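# Move small gear from tester into parts tray

## Task

Remove the small gear from the tester, place it inside the parts tray, and open the gripper so the gear is released there.

## Robot and tools

Robot: two arms, left_arm and right_arm; left_arm sits on the +y side. Their names do not mean left or right in any image. Base roots in the scene frame: left_arm at (+0.043, +0.305, 0) m, quat_wxyz (+0.999, 0, 0, +0.041); right_arm at (-0.031, -0.306, 0) m, quat_wxyz (+0.995, 0, 0, -0.102). Scene frame: origin on the table surface midway between the arms, +z up, +x pointing out across the table. Each gripper's fingers extend along its own +z and close along its own y. The reported end_effector_position (metres) is the point between the finger pads, roughly 1 cm short of the tips, and may be slightly off, more so at long reach.

The row (used by execute_actions and move): 14 plain numbers, each in [-1, 1]. The first 7 are for left_arm, the last 7 for right_arm, both always present even if one arm stays still. Per arm the order is: shoulder (joint2), elbow (joint3), waist (joint1), wrist pitch (joint4), wrist yaw (joint5), wrist roll (joint6), then gripper opening. The six joint numbers are scaled offsets, not angles: 1.0 equals 1.258 rad shoulder, 1.238 elbow, 1.202 waist, 2.073 wrist pitch, 2.022 wrist yaw and wrist roll. The opening is absolute: +1 fully open, -1 closed. Joint ranges in rad: waist -2.618 to 3.054, shoulder 0.000 to 3.142, elbow 0.000 to 3.142, wrist pitch -1.571 to 1.571, wrist yaw -1.571 to 1.571, wrist roll -2.094 to 2.094. True ends can differ by up to 0.036 rad. Asking a joint to go more than 0.036 rad beyond its range refuses the action for both arms; if the first action of a call fails this, nothing runs. A joint clipped at its true end produces the line "joint sent to its limit"; its absence does not prove there is more room.

execute_actions(actions): a list of actions; each action is a list of up to 15 rows; each row lasts one control step of 1/30 s, and a short action repeats its last row to fill 15 steps. Joint numbers are offsets from the angles at the start of that action (for the first action, the last reported angles), not from the previous row. An empty list just returns the current state and images.

move(target, speed, blocking): target is one row whose joint offsets are counted from the "Joint positions" of the latest result that showed them. All joints travel together so they finish at the same time, so grippers trace curves. speed (rad/s, 0.01 to 2, default 0.5) caps the joint with the longest way to go; paths last between 0.5 and 10 s and are cut off at 10 s. Paths ignore obstacles and the other arm. The finger opening is applied at the start. A faster move, or a target set deeper past a contact, hits or presses harder. With blocking=false the result comes after 0.5 s while motion continues; until a result shows it ended, other moves and execute_actions are rejected, so use wait or stop. The extra "move:" line reports the ending (done, off_target, moving, held, fault), limits=held or limits=none, and each arm's joint furthest from target.

wait(seconds, 0 to 10): lets time pass holding the last commands; ends early if a running move finishes. stop(): brakes a running move; it needs braking room, and fingers keep moving. zoom_image(camera, region): region [x0, y0, x1, y1] in pixels, top-left origin, at most 504 by 504, from the camera's latest image. read_manual(section): licence texts only. finished_scene(scene): ends the current scene for good; call it only once the gear is resting in the tray and released.

Cameras: cam_head_left, cam_head_right, cam_high, cam_low (504x504 each), cam_left_wrist, cam_right_wrist (616x616 fisheye). Calibration (K, distortion, T_world_to_cam) is given per camera and may be off by a few degrees and millimetres.

Results: the state line gives each gripper's position and quat_wxyz in the scene frame. Joint positions and Joint velocities list each arm's joints in the row order (rad, rad/s), then finger gap in m (0.094 fully open). Joint targets shows what the joints are currently being driven to. grip_measured is the measured opening on the command scale, with a fixed error of about 1 mm per gripper. "joint command not followed" means a clearance check altered or blocked joint targets. FAULT and OVER-TEMPERATURE FAULT lines mean an arm stopped; MOTOR HOT warns at 75 °C.

Motion behaviour: each joint's target is kept within a fixed lead of its measured angle (0.202 rad waist, 0.258 shoulder, 0.238 elbow, 0.573 wrist pitch, 0.522 wrist yaw and roll), and targets are scaled back if they would put the gripper over 70 mm from where it is, so big changes take several actions; send the remainder in later actions. Arms can sag under all-zero offsets: first send offsets back to the wanted angles, then zeros, correcting when a joint lags.

Gripping: to hold the gear, command an opening below grip_measured, about 0.03 below for a firm hold. Pads push about 50 to 62 N at most, less on thin parts, with a brief spike at first contact. Parts being held may be tugged briefly, and loose items nudged.

Avoid: letting the arms collide or press on each other, knocking anything off the table, dropping or slipping the gear, slamming into things, pushing very hard, and long heavy holding that overheats motors (90 °C stops the arm, 100 °C makes it fall).

Each tool is called after "Request:" as a command line: name --argument value for each argument, lists and objects as JSON in quotes; but a table of rows of numbers goes row by row, as --pt "numbers of a row", without its own name.

## Session

Request:
execute_actions --actions '[]'

Scene clock: 0.00 s.
left_arm: end_effector_position=(+0.5495, +0.5347, +0.3289) grip_measured=+1.000 end_effector_quat_wxyz=(+0.486, -0.000, +0.861, +0.149) | right_arm: end_effector_position=(+0.2344, -0.1368, +0.1856) grip_measured=+1.000 end_effector_quat_wxyz=(+0.052, +0.028, +0.903, +0.426)
Joint names: [shoulder, elbow, waist, wrist pitch, wrist yaw, wrist roll]
Joint positions: left_arm=[ 1.883  1.964  0.391 -0.593  0.153  0.383  0.094] | right_arm=[ 1.391  1.097  0.331 -0.952 -0.841  0.334  0.094]
Joint velocities: left_arm=[-0.017 -0.037 -0.022 -0.051  0.022 -0.022  0.   ] | right_arm=[ 0.012 -0.007  0.002  0.066 -0.051  0.037  0.   ]
Motor temperatures (°C, as the motors report them): left_arm=[22 23 25 24 24 23] | right_arm=[23 23 24 23 22 25]
Joint targets: left_arm=[1.868 1.977 0.391 -0.587 0.154 0.383] | right_arm=[1.382 1.109 0.331 -0.947 -0.853 0.327]

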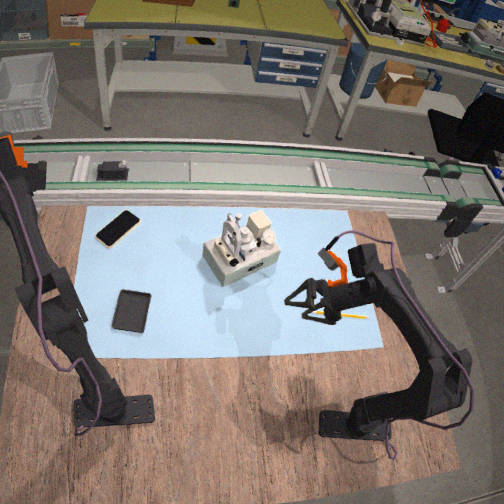

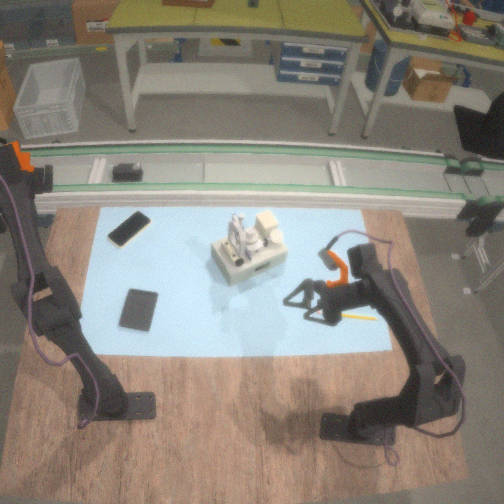

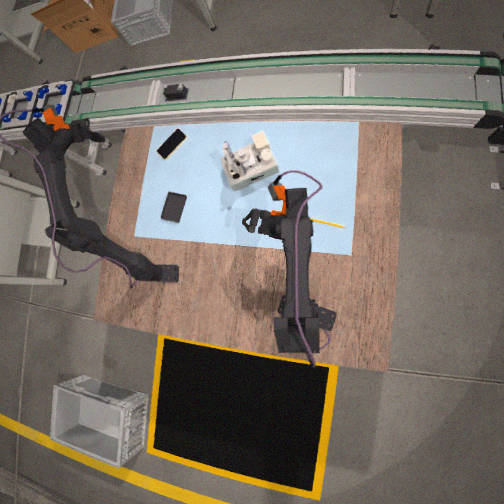

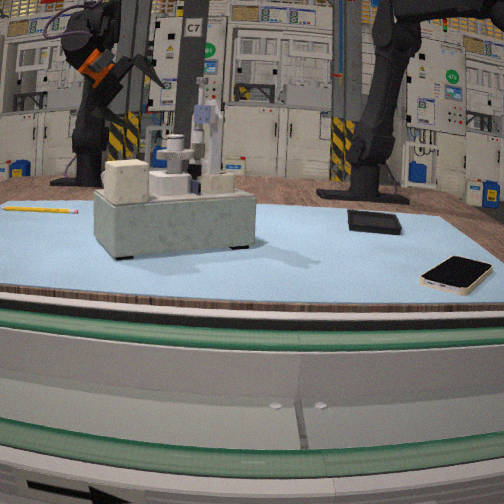

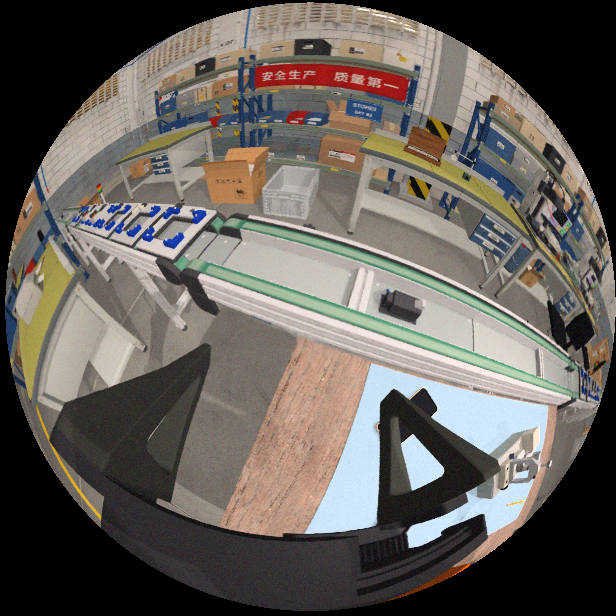

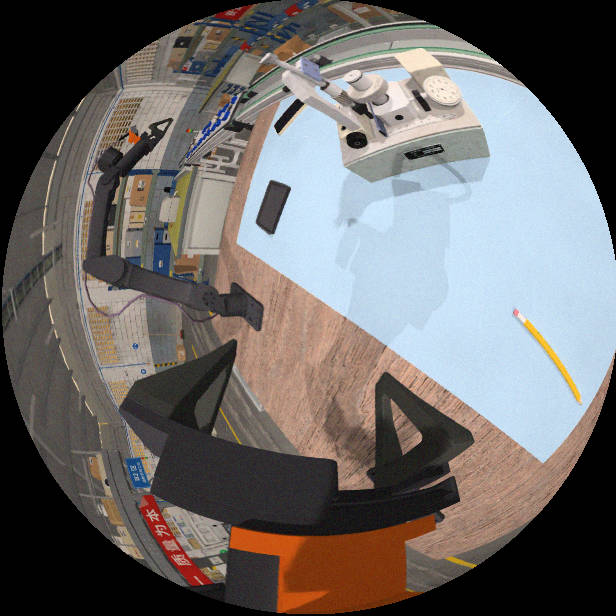

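Request:
zoom_image --camera "cam_head_left" --region '[180, 190, 300, 300]'

Request:
zoom_image --camera "cam_low" --region '[80, 60, 280, 270]'

Request:
zoom_image --camera "cam_right_wrist" --region '[250, 40, 510, 200]'

Request:
zoom_image --camera "cam_high" --region '[200, 120, 300, 200]'

Region (180, 190, 300, 300) of cam_head_left's 504x504 image, scaled by 4.200, with more detail than that image has; it fills the top 462 rows of this view, and the rest is white.

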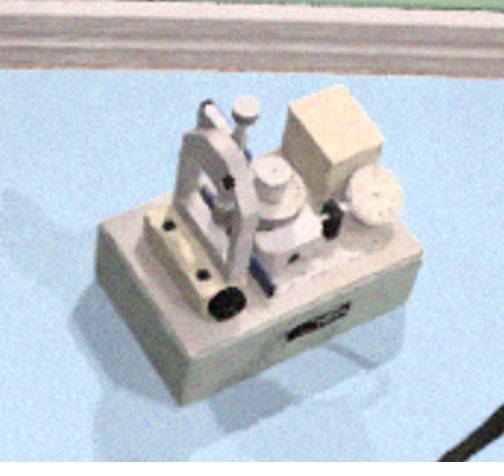

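Region (80, 60, 280, 270) of cam_low's 504x504 image, scaled by 2.400, with more detail than that image has; it fills the left 480 columns of this view, and the rest is white.

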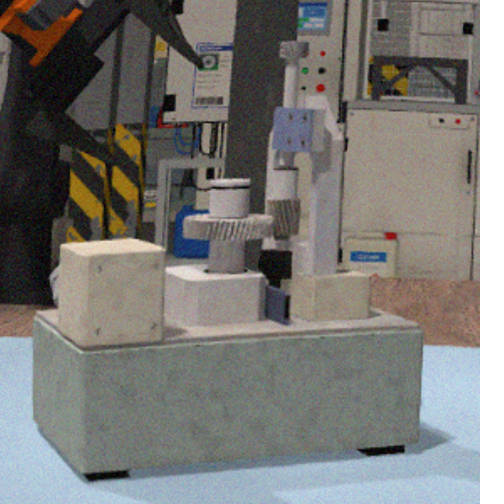

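Region (250, 40, 510, 200) of cam_right_wrist's 616x616 image, scaled by 1.938, with more detail than that image has; it fills the top 310 rows of this view, and the rest is white.

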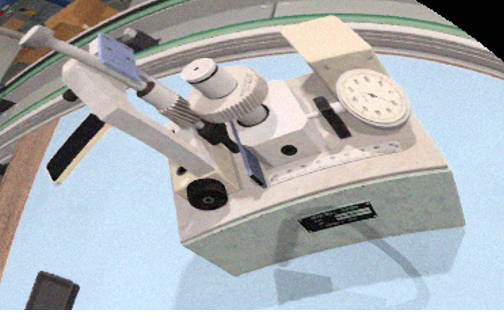

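Region (200, 120, 300, 200) of cam_high's 504x504 image, scaled by 5.040, with more detail than that image has; it fills the top 403 rows of this view, and the rest is white.

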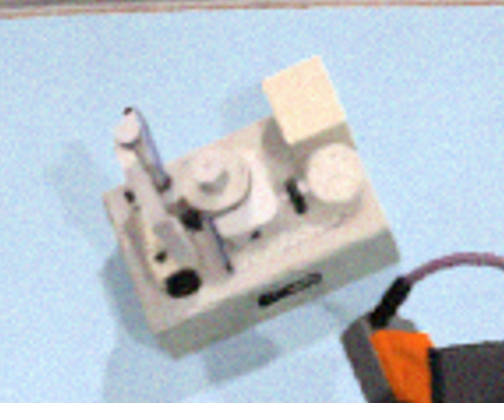

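Request:
move --target '[-0.185,-0.415,-0.94,0.141,-0.076,-0.19,1,0,0,0,0,0,0,1]' --speed 0.8

Scene clock: 3.33 s.
left_arm: end_effector_position=(+0.4476, -0.0106, +0.2545) grip_measured=+1.000 end_effector_quat_wxyz=(+0.461, +0.288, +0.824, -0.160) | right_arm: end_effector_position=(+0.2345, -0.1369, +0.1855) grip_measured=+1.000 end_effector_quat_wxyz=(+0.052, +0.028, +0.903, +0.426)
Joint names: [shoulder, elbow, waist, wrist pitch, wrist yaw, wrist roll]
Joint positions: left_arm=[ 1.68   1.454 -0.744 -0.325  0.008  0.007  0.094] | right_arm=[ 1.391  1.097  0.331 -0.952 -0.841  0.334  0.094]
Joint velocities: left_arm=[-0.012 -0.002  0.007  0.066 -0.007 -0.037  0.   ] | right_arm=[-0.002  0.007  0.012  0.022 -0.051 -0.007  0.   ]
Motor temperatures (°C, as the motors report them): left_arm=[23 23 25 25 24 23] | right_arm=[23 24 24 23 22 25]
Joint targets: left_arm=[1.650 1.450 -0.738 -0.301 -0.001 -0.001] | right_arm=[1.391 1.097 0.331 -0.952 -0.842 0.334]
move: off_target (left_arm); limits=none; left_arm: farthest joint: the shoulder, 0.030 radians from its target (0.232 radians at the start); right_arm: farthest joint: the waist, 0.000 radians from its target (0.000 radians at the start)
camera_calibration (this result's frames):
cam_left_wrist: T_world_to_cam=[[-0.463318, -0.833734, 0.300372, 0.116814], [-0.837803, 0.301621, -0.455095, 0.53529], [0.288829, -0.462506, -0.838251, 0.176186], [0, 0, 0, 1]] pos_world=[0.451702, 0.0174243, 0.356208]
cam_right_wrist: T_world_to_cam=[[0.265492, -0.607122, -0.748944, -0.00697639], [-0.886799, -0.458579, 0.0573812, 0.178858], [-0.378288, 0.648929, -0.660144, 0.425445], [0, 0, 0, 1]] pos_world=[0.321404, -0.198298, 0.265367]

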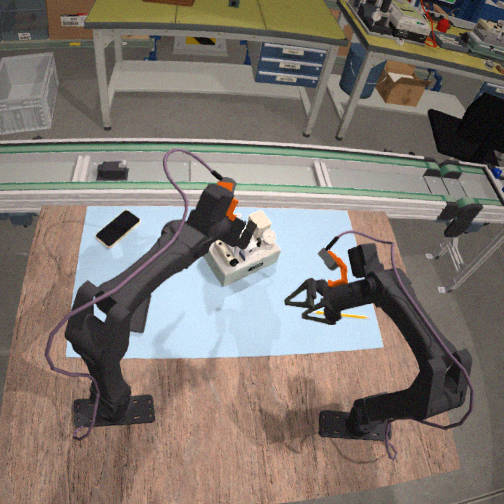

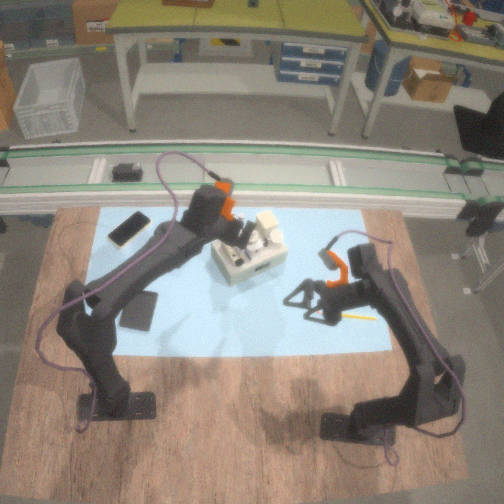

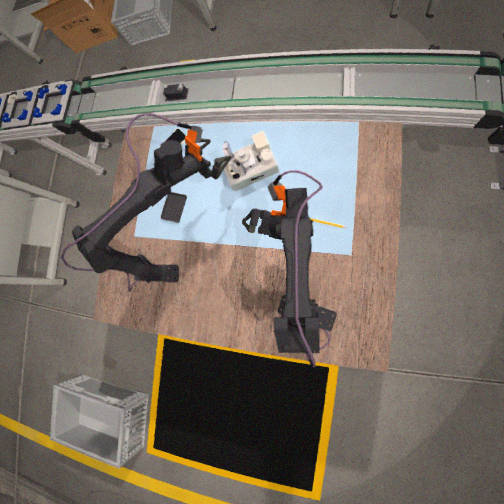

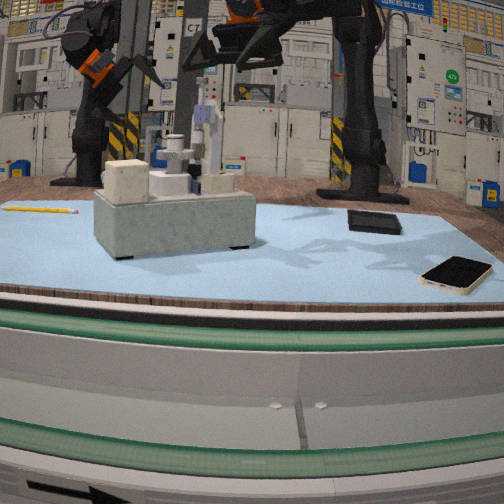

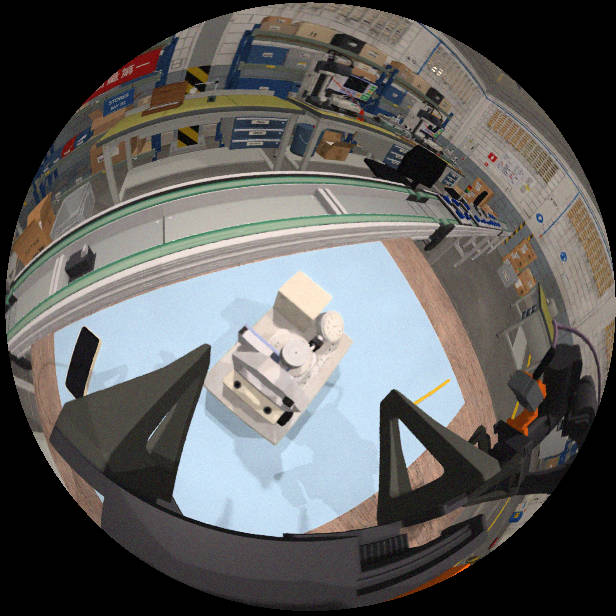

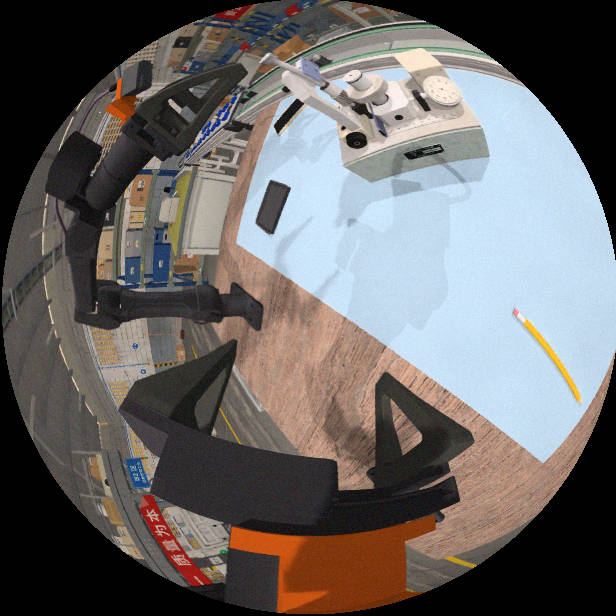

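Request:
zoom_image --camera "cam_left_wrist" --region '[190, 250, 410, 460]'

Request:
zoom_image --camera "cam_high" --region '[180, 110, 300, 200]'

Region (190, 250, 410, 460) of cam_left_wrist's 616x616 image, scaled by 2.291, with more detail than that image has; it fills the top 481 rows of this view, and the rest is white.

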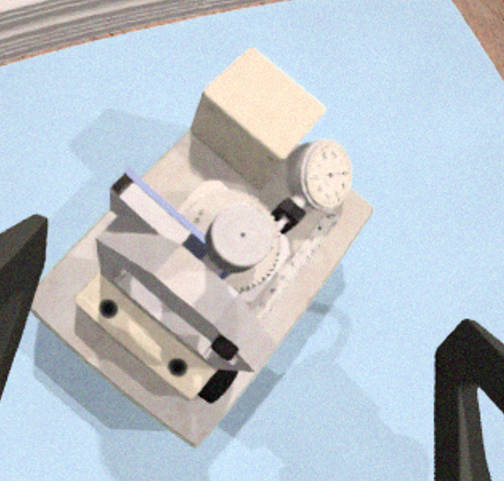

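Region (180, 110, 300, 200) of cam_high's 504x504 image, scaled by 4.200, with more detail than that image has; it fills the top 378 rows of this view, and the rest is white.

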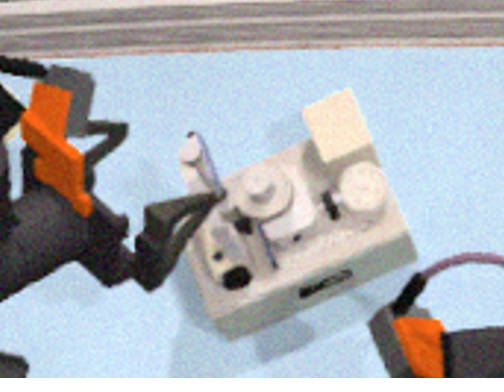

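Request:
zoom_image --camera "cam_low" --region '[130, 10, 300, 210]'

Request:
zoom_image --camera "cam_right_wrist" --region '[200, 40, 420, 170]'

Region (130, 10, 300, 210) of cam_low's 504x504 image, scaled by 2.520, with more detail than that image has; it fills the left 428 columns of this view, and the rest is white.

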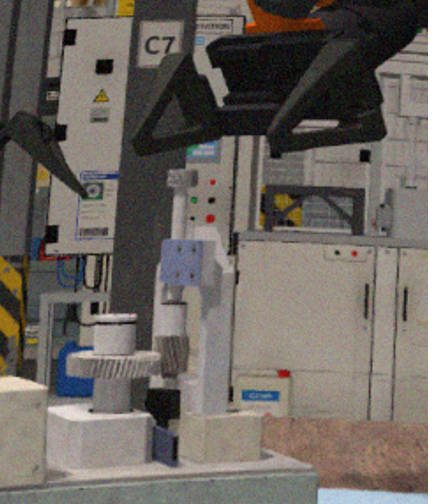

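Region (200, 40, 420, 170) of cam_right_wrist's 616x616 image, scaled by 2.291, with more detail than that image has; it fills the top 298 rows of this view, and the rest is white.

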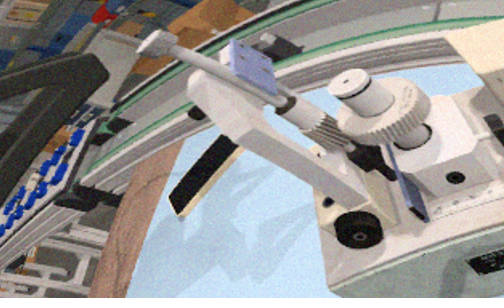

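Request:
move --target '[0.1,0.038,0,0.04,0,0,1,0,0,0,0,0,0,1]' --speed 0.2

Request:
zoom_image --camera "cam_low" --region '[130, 10, 300, 210]'

Request:
zoom_image --camera "cam_left_wrist" --region '[150, 250, 450, 500]'

Scene clock: 5.50 s.
left_arm: end_effector_position=(+0.4668, -0.0255, +0.2084) grip_measured=+1.000 end_effector_quat_wxyz=(+0.438, +0.292, +0.836, -0.153) | right_arm: end_effector_position=(+0.2346, -0.1370, +0.1853) grip_measured=+1.000 end_effector_quat_wxyz=(+0.052, +0.028, +0.903, +0.425)
Joint names: [shoulder, elbow, waist, wrist pitch, wrist yaw, wrist roll]
Joint positions: left_arm=[ 1.807  1.466 -0.744 -0.265  0.008  0.006  0.094] | right_arm=[ 1.391  1.097  0.331 -0.952 -0.84   0.334  0.094]
Joint velocities: left_arm=[ 0.002 -0.017  0.002 -0.007  0.007 -0.095  0.   ] | right_arm=[ 0.007  0.002  0.002 -0.007  0.051  0.066  0.   ]
Motor temperatures (°C, as the motors report them): left_arm=[24 24 25 26 24 23] | right_arm=[23 24 24 23 22 25]
Joint targets: left_arm=[1.806 1.501 -0.744 -0.241 0.008 0.007] | right_arm=[1.391 1.097 0.331 -0.952 -0.841 0.334]
move: off_target (left_arm); limits=none; left_arm: farthest joint: the elbow, 0.035 radians from its target (0.047 radians at the start); right_arm: farthest joint: the wrist yaw, 0.001 radians from its target (0.000 radians at the start)
camera_calibration (this result's frames):
cam_left_wrist: T_world_to_cam=[[-0.449779, -0.843978, 0.292232, 0.122272], [-0.856846, 0.315424, -0.407826, 0.534271], [0.25202, -0.43383, -0.865031, 0.148603], [0, 0, 0, 1]] pos_world=[0.475332, -0.000858803, 0.310704]
cam_right_wrist: T_world_to_cam=[[0.265373, -0.608024, -0.748254, -0.00740342], [-0.886974, -0.458194, 0.0577531, 0.17889], [-0.377961, 0.648356, -0.660894, 0.425442], [0, 0, 0, 1]] pos_world=[0.321436, -0.198373, 0.265301]

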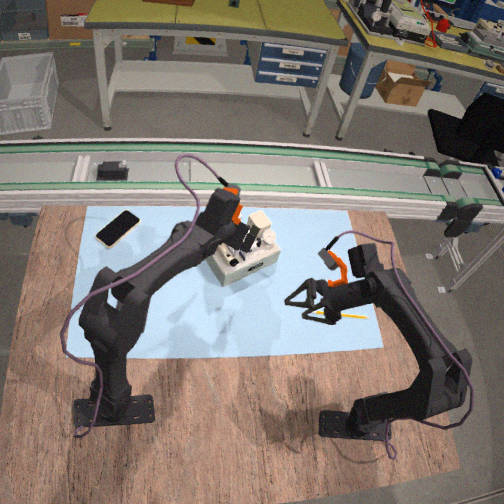

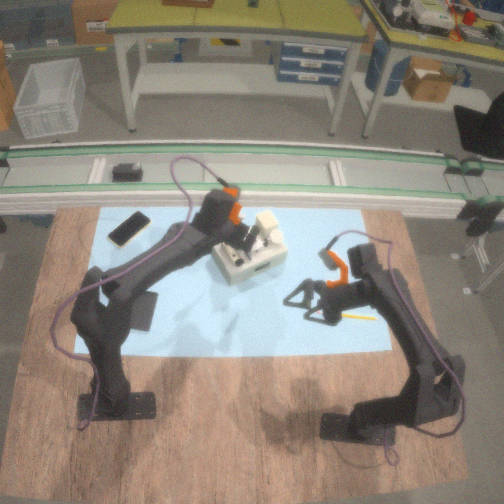

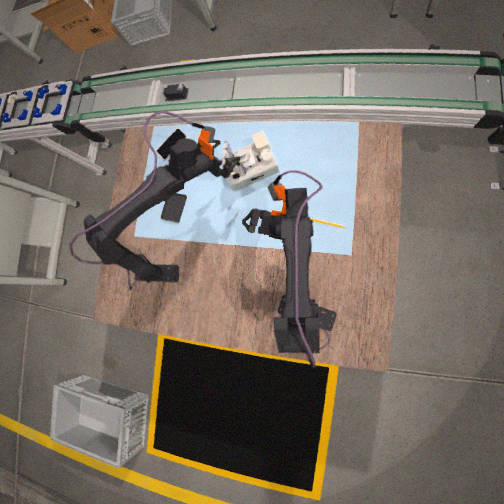

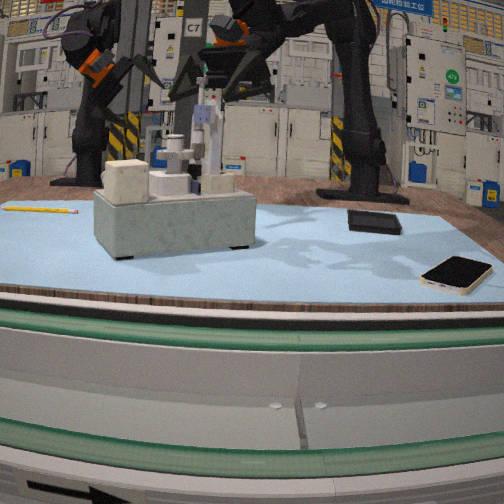

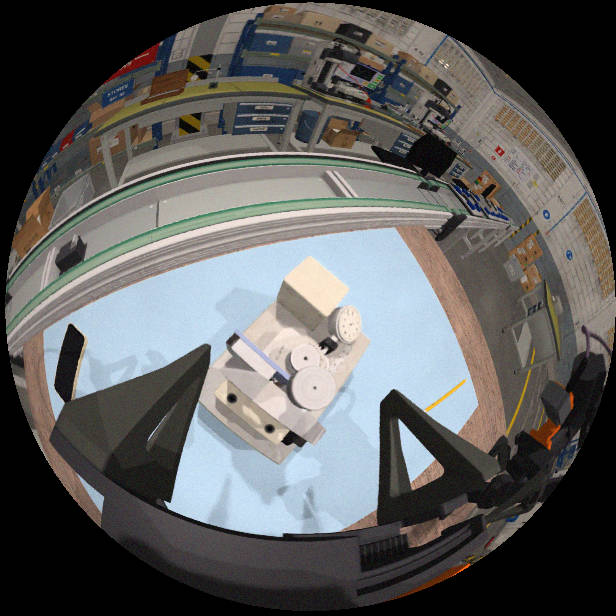

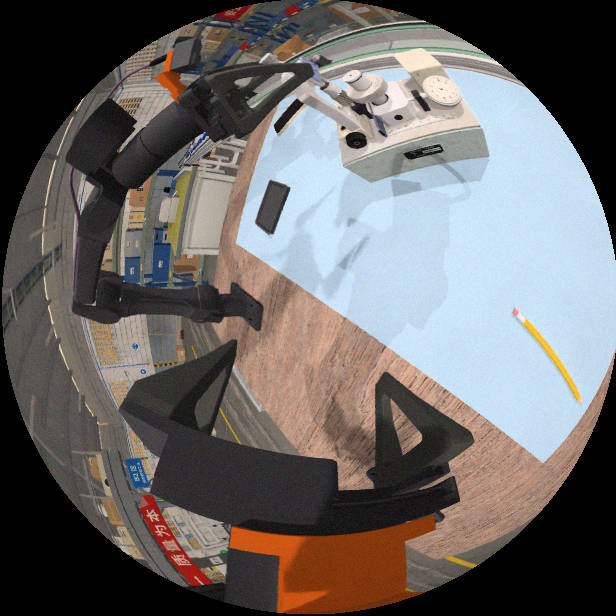

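Region (130, 10, 300, 210) of cam_low's 504x504 image, scaled by 2.520, with more detail than that image has; it fills the left 428 columns of this view, and the rest is white.

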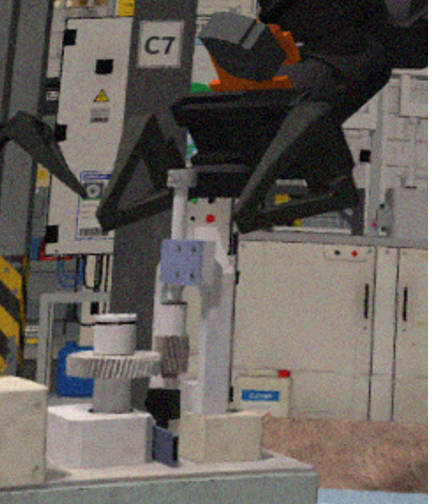

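Region (150, 250, 450, 500) of cam_left_wrist's 616x616 image, scaled by 1.680, with more detail than that image has.

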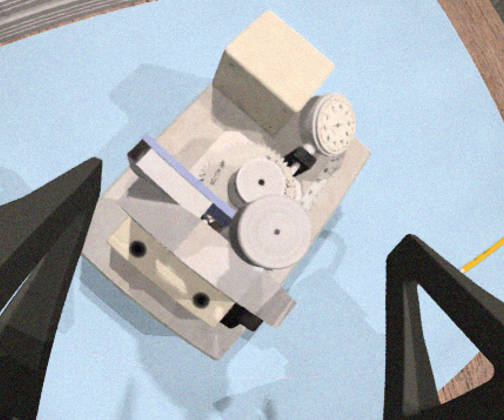

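Request:
move --target '[0,0.028,0,0.012,0,0,-1,0,0,0,0,0,0,1]' --speed 0.2

Request:
move --target '[-0.03,0.05,0,0,0,0,-1,0,0,0,0,0,0,1]' --speed 0.08

Request:
zoom_image --camera "cam_low" --region '[130, 10, 300, 210]'

Scene clock: 6.43 s.
left_arm: end_effector_position=(+0.4709, -0.0229, +0.2112) grip_measured=-0.719 end_effector_quat_wxyz=(+0.445, +0.287, +0.835, -0.149) | right_arm: end_effector_position=(+0.2346, -0.1371, +0.1852) grip_measured=+1.000 end_effector_quat_wxyz=(+0.052, +0.028, +0.903, +0.425)
Joint names: [shoulder, elbow, waist, wrist pitch, wrist yaw, wrist roll]
Joint positions: left_arm=[ 1.807  1.468 -0.739 -0.255 -0.003  0.007  0.013] | right_arm=[ 1.391  1.097  0.331 -0.952 -0.839  0.334  0.094]
Joint velocities: left_arm=[ 0.002 -0.022  0.017 -0.022 -0.051 -0.095 -0.   ] | right_arm=[-0.002  0.017  0.002 -0.022  0.007 -0.022  0.   ]
Motor temperatures (°C, as the motors report them): left_arm=[24 24 25 26 24 23] | right_arm=[23 24 24 23 22 25]
Joint targets: left_arm=[1.807 1.501 -0.744 -0.240 0.008 0.006] | right_arm=[1.391 1.097 0.331 -0.952 -0.840 0.334]
move: off_target (left_arm); limits=none; left_arm: farthest joint: the elbow, 0.033 radians from its target (0.035 radians at the start); right_arm: farthest joint: the wrist yaw, 0.001 radians from its target (0.000 radians at the start)
camera_calibration (this result's frames):
cam_left_wrist: T_world_to_cam=[[-0.442375, -0.849356, 0.287922, 0.122785], [-0.855416, 0.303177, -0.419936, 0.539759], [0.269384, -0.432062, -0.860671, 0.142043], [0, 0, 0, 1]] pos_world=[0.477772, 0.00201711, 0.313564]
cam_right_wrist: T_world_to_cam=[[0.265293, -0.608625, -0.747793, -0.0076881], [-0.887091, -0.457936, 0.0580008, 0.178912], [-0.377743, 0.647973, -0.661393, 0.42544], [0, 0, 0, 1]] pos_world=[0.321457, -0.198423, 0.265257]

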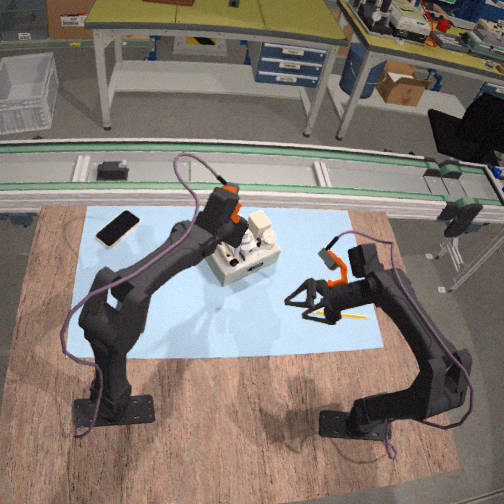

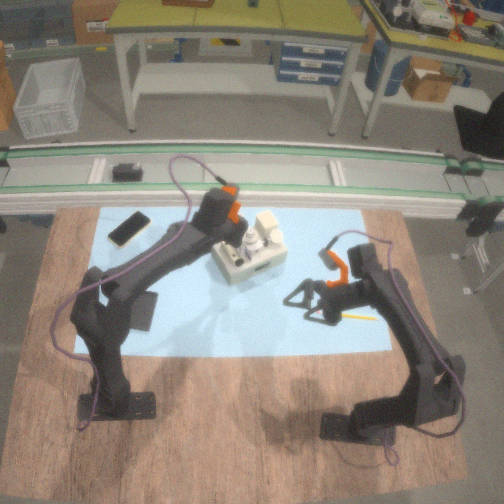

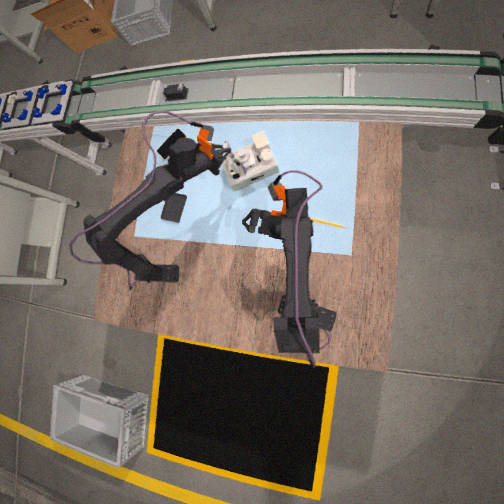

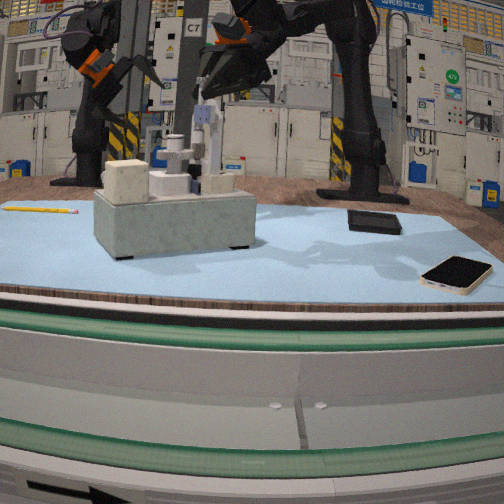

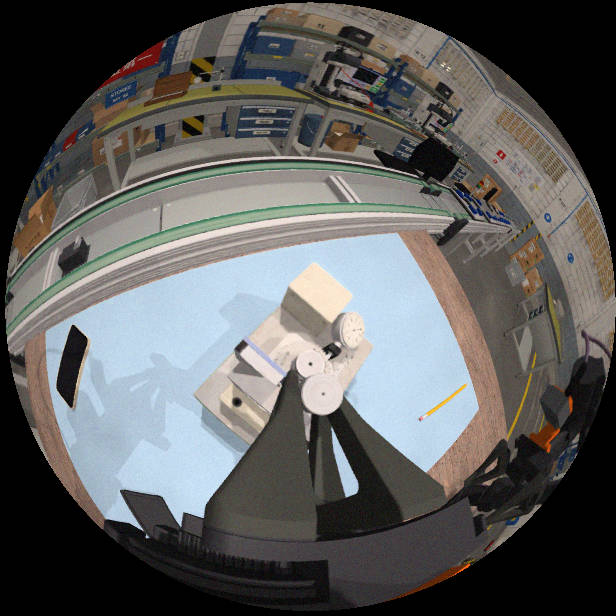

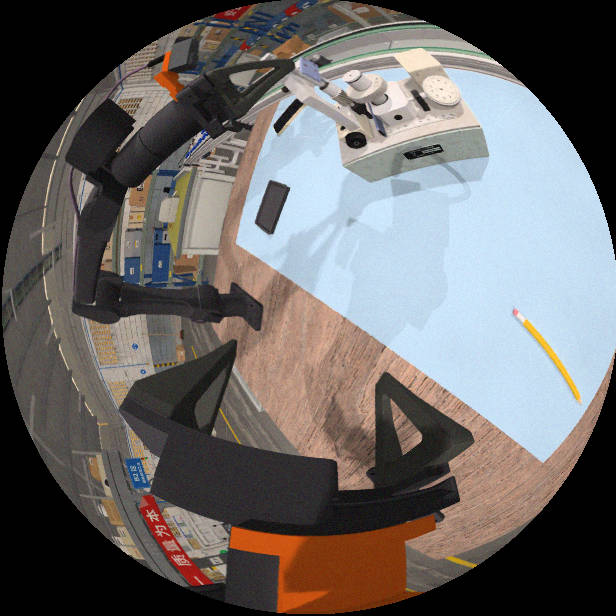

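Scene clock: 7.43 s.
left_arm: end_effector_position=(+0.4706, -0.0227, +0.2130) grip_measured=-0.719 end_effector_quat_wxyz=(+0.443, +0.288, +0.836, -0.148) | right_arm: end_effector_position=(+0.2347, -0.1372, +0.1851) grip_measured=+1.000 end_effector_quat_wxyz=(+0.052, +0.028, +0.904, +0.424)
Joint names: [shoulder, elbow, waist, wrist pitch, wrist yaw, wrist roll]
Joint positions: left_arm=[ 1.807  1.479 -0.739 -0.271 -0.003  0.007  0.013] | right_arm=[ 1.391  1.097  0.331 -0.952 -0.838  0.334  0.094]
Joint velocities: left_arm=[-0.012 -0.007 -0.002  0.007 -0.066  0.081 -0.001] | right_arm=[-0.017 -0.002  0.012 -0.007 -0.037  0.007  0.   ]
Motor temperatures (°C, as the motors report them): left_arm=[24 24 25 26 24 23] | right_arm=[23 25 24 23 22 25]
Joint targets: left_arm=[1.769 1.529 -0.739 -0.255 -0.002 0.007] | right_arm=[1.391 1.097 0.331 -0.952 -0.839 0.334]
move: off_target (left_arm); limits=none; left_arm: farthest joint: the elbow, 0.051 radians from its target (0.062 radians at the start); right_arm: farthest joint: the wrist yaw, 0.001 radians from its target (0.000 radians at the start)
camera_calibration (this result's frames):
cam_left_wrist: T_world_to_cam=[[-0.441246, -0.850227, 0.287083, 0.121951], [-0.857057, 0.304443, -0.415654, 0.540061], [0.266, -0.429452, -0.863027, 0.145995], [0, 0, 0, 1]] pos_world=[0.477839, 0.00196586, 0.315466]
cam_right_wrist: T_world_to_cam=[[0.265173, -0.609526, -0.747102, -0.00811509], [-0.887266, -0.45755, 0.0583719, 0.178944], [-0.377416, 0.647399, -0.662142, 0.425436], [0, 0, 0, 1]] pos_world=[0.321489, -0.198497, 0.265191]

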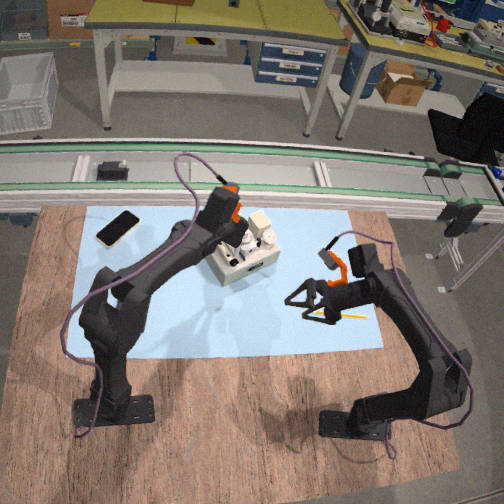

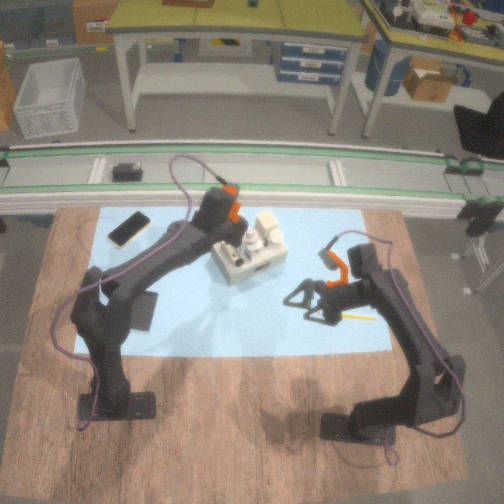

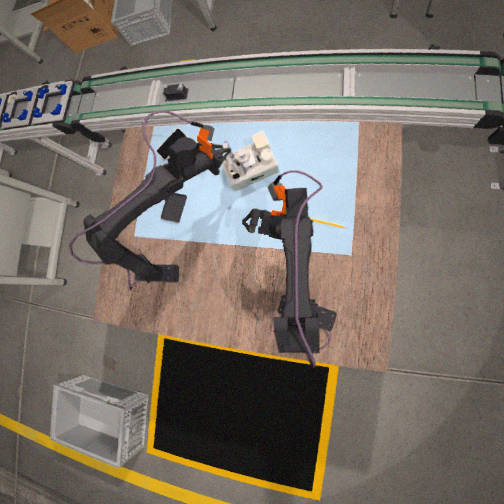

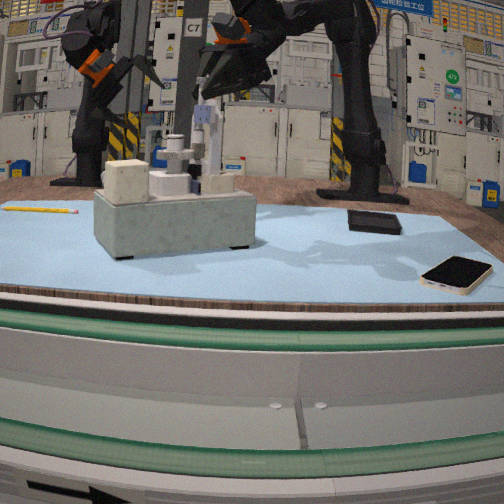

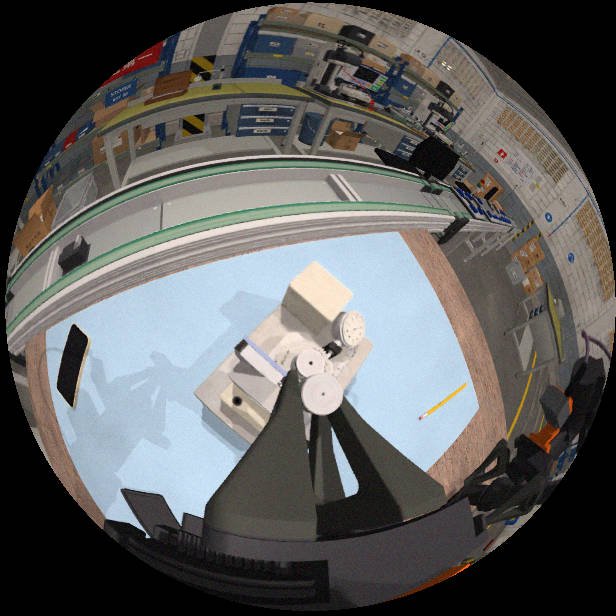

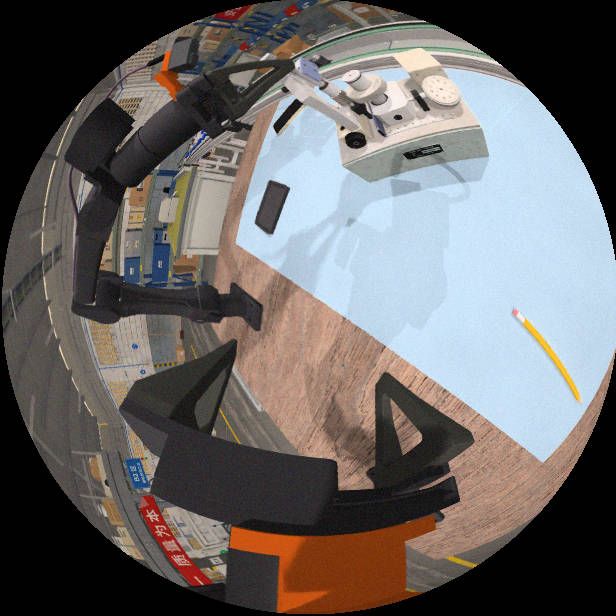

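Region (130, 10, 300, 210) of cam_low's 504x504 image, scaled by 2.520, with more detail than that image has; it fills the left 428 columns of this view, and the rest is white.

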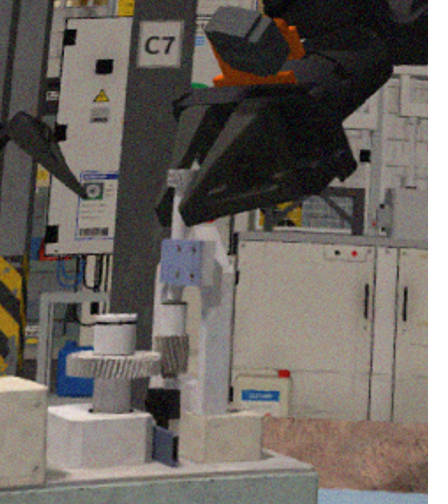

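Request:
move --target '[-0.08,0.1,0,0.02,0,0,-1,0,0,0,0,0,0,1]' --speed 0.08

Request:
zoom_image --camera "cam_low" --region '[130, 10, 300, 210]'

Scene clock: 9.33 s.
left_arm: end_effector_position=(+0.4706, -0.0227, +0.2207) grip_measured=-0.719 end_effector_quat_wxyz=(+0.440, +0.288, +0.838, -0.147) | right_arm: end_effector_position=(+0.2347, -0.1373, +0.1850) grip_measured=+1.000 end_effector_quat_wxyz=(+0.052, +0.028, +0.904, +0.424)
Joint names: [shoulder, elbow, waist, wrist pitch, wrist yaw, wrist roll]
Joint positions: left_arm=[ 1.809  1.518 -0.739 -0.316 -0.003  0.007  0.013] | right_arm=[ 1.391  1.097  0.331 -0.952 -0.837  0.334  0.094]
Joint velocities: left_arm=[-0.002  0.002 -0.012 -0.037  0.022 -0.066  0.   ] | right_arm=[ 0.002  0.022 -0.007  0.007  0.037 -0.007  0.   ]
Motor temperatures (°C, as the motors report them): left_arm=[25 25 25 27 24 23] | right_arm=[23 25 24 23 22 25]
Joint targets: left_arm=[1.731 1.582 -0.739 -0.250 -0.003 0.007] | right_arm=[1.391 1.097 0.331 -0.952 -0.838 0.334]
move: off_target (left_arm); limits=none; left_arm: farthest joint: the shoulder, 0.103 radians from its target (0.101 radians at the start); right_arm: farthest joint: the wrist yaw, 0.001 radians from its target (0.000 radians at the start)
camera_calibration (this result's frames):
cam_left_wrist: T_world_to_cam=[[-0.439515, -0.851561, 0.285779, 0.119193], [-0.859548, 0.306364, -0.409046, 0.543041], [0.260775, -0.425422, -0.86661, 0.155894], [0, 0, 0, 1]] pos_world=[0.478504, 0.00145258, 0.323165]
cam_right_wrist: T_world_to_cam=[[0.265093, -0.610126, -0.74664, -0.00839974], [-0.887382, -0.457292, 0.0586191, 0.178966], [-0.377198, 0.647016, -0.662641, 0.425433], [0, 0, 0, 1]] pos_world=[0.32151, -0.198547, 0.265147]

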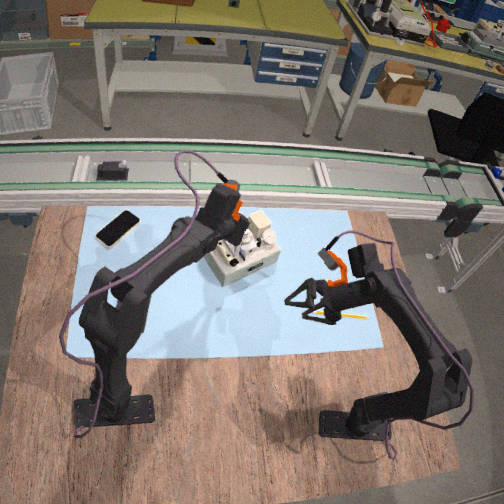

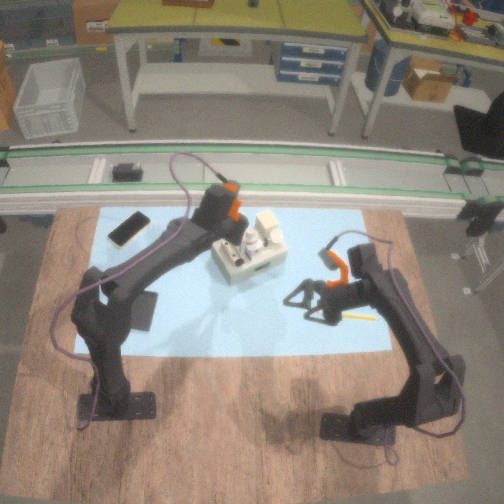

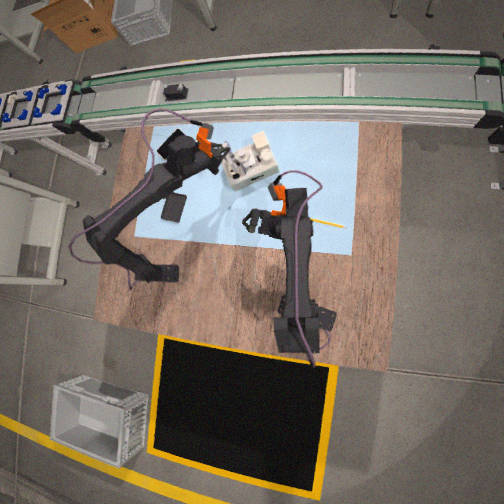

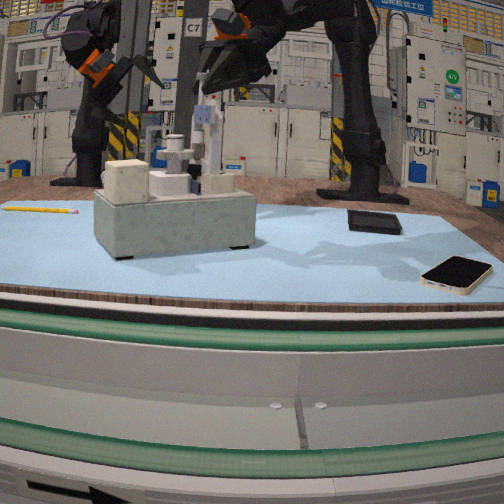

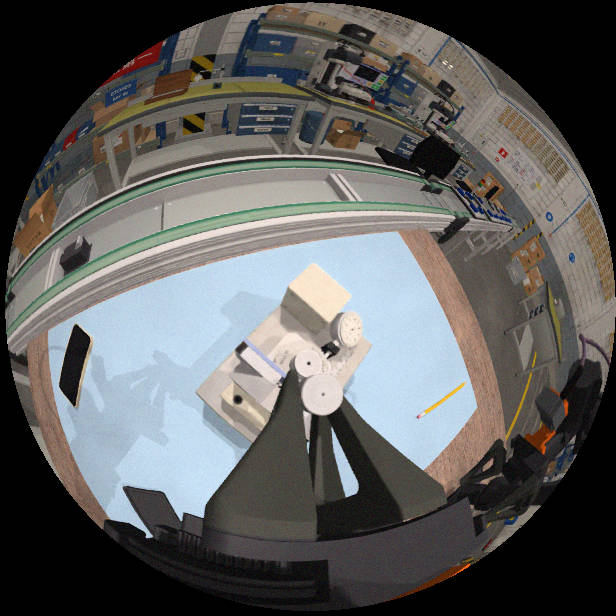

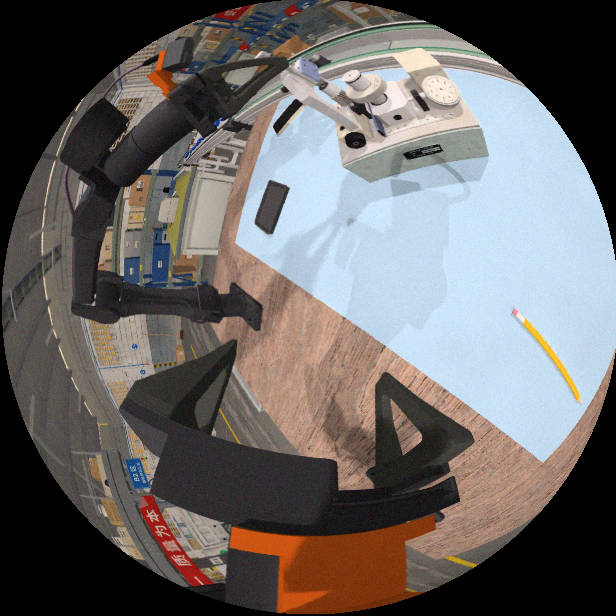

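Region (130, 10, 300, 210) of cam_low's 504x504 image, scaled by 2.520, with more detail than that image has; it fills the left 428 columns of this view, and the rest is white.

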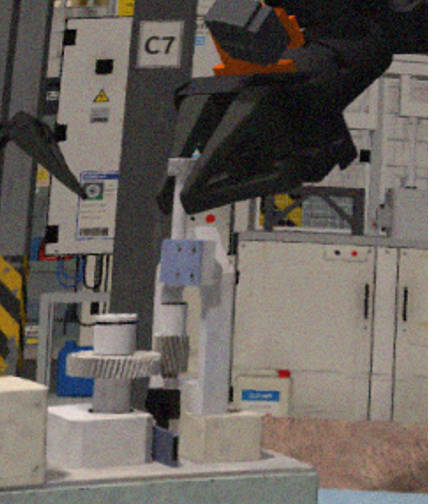

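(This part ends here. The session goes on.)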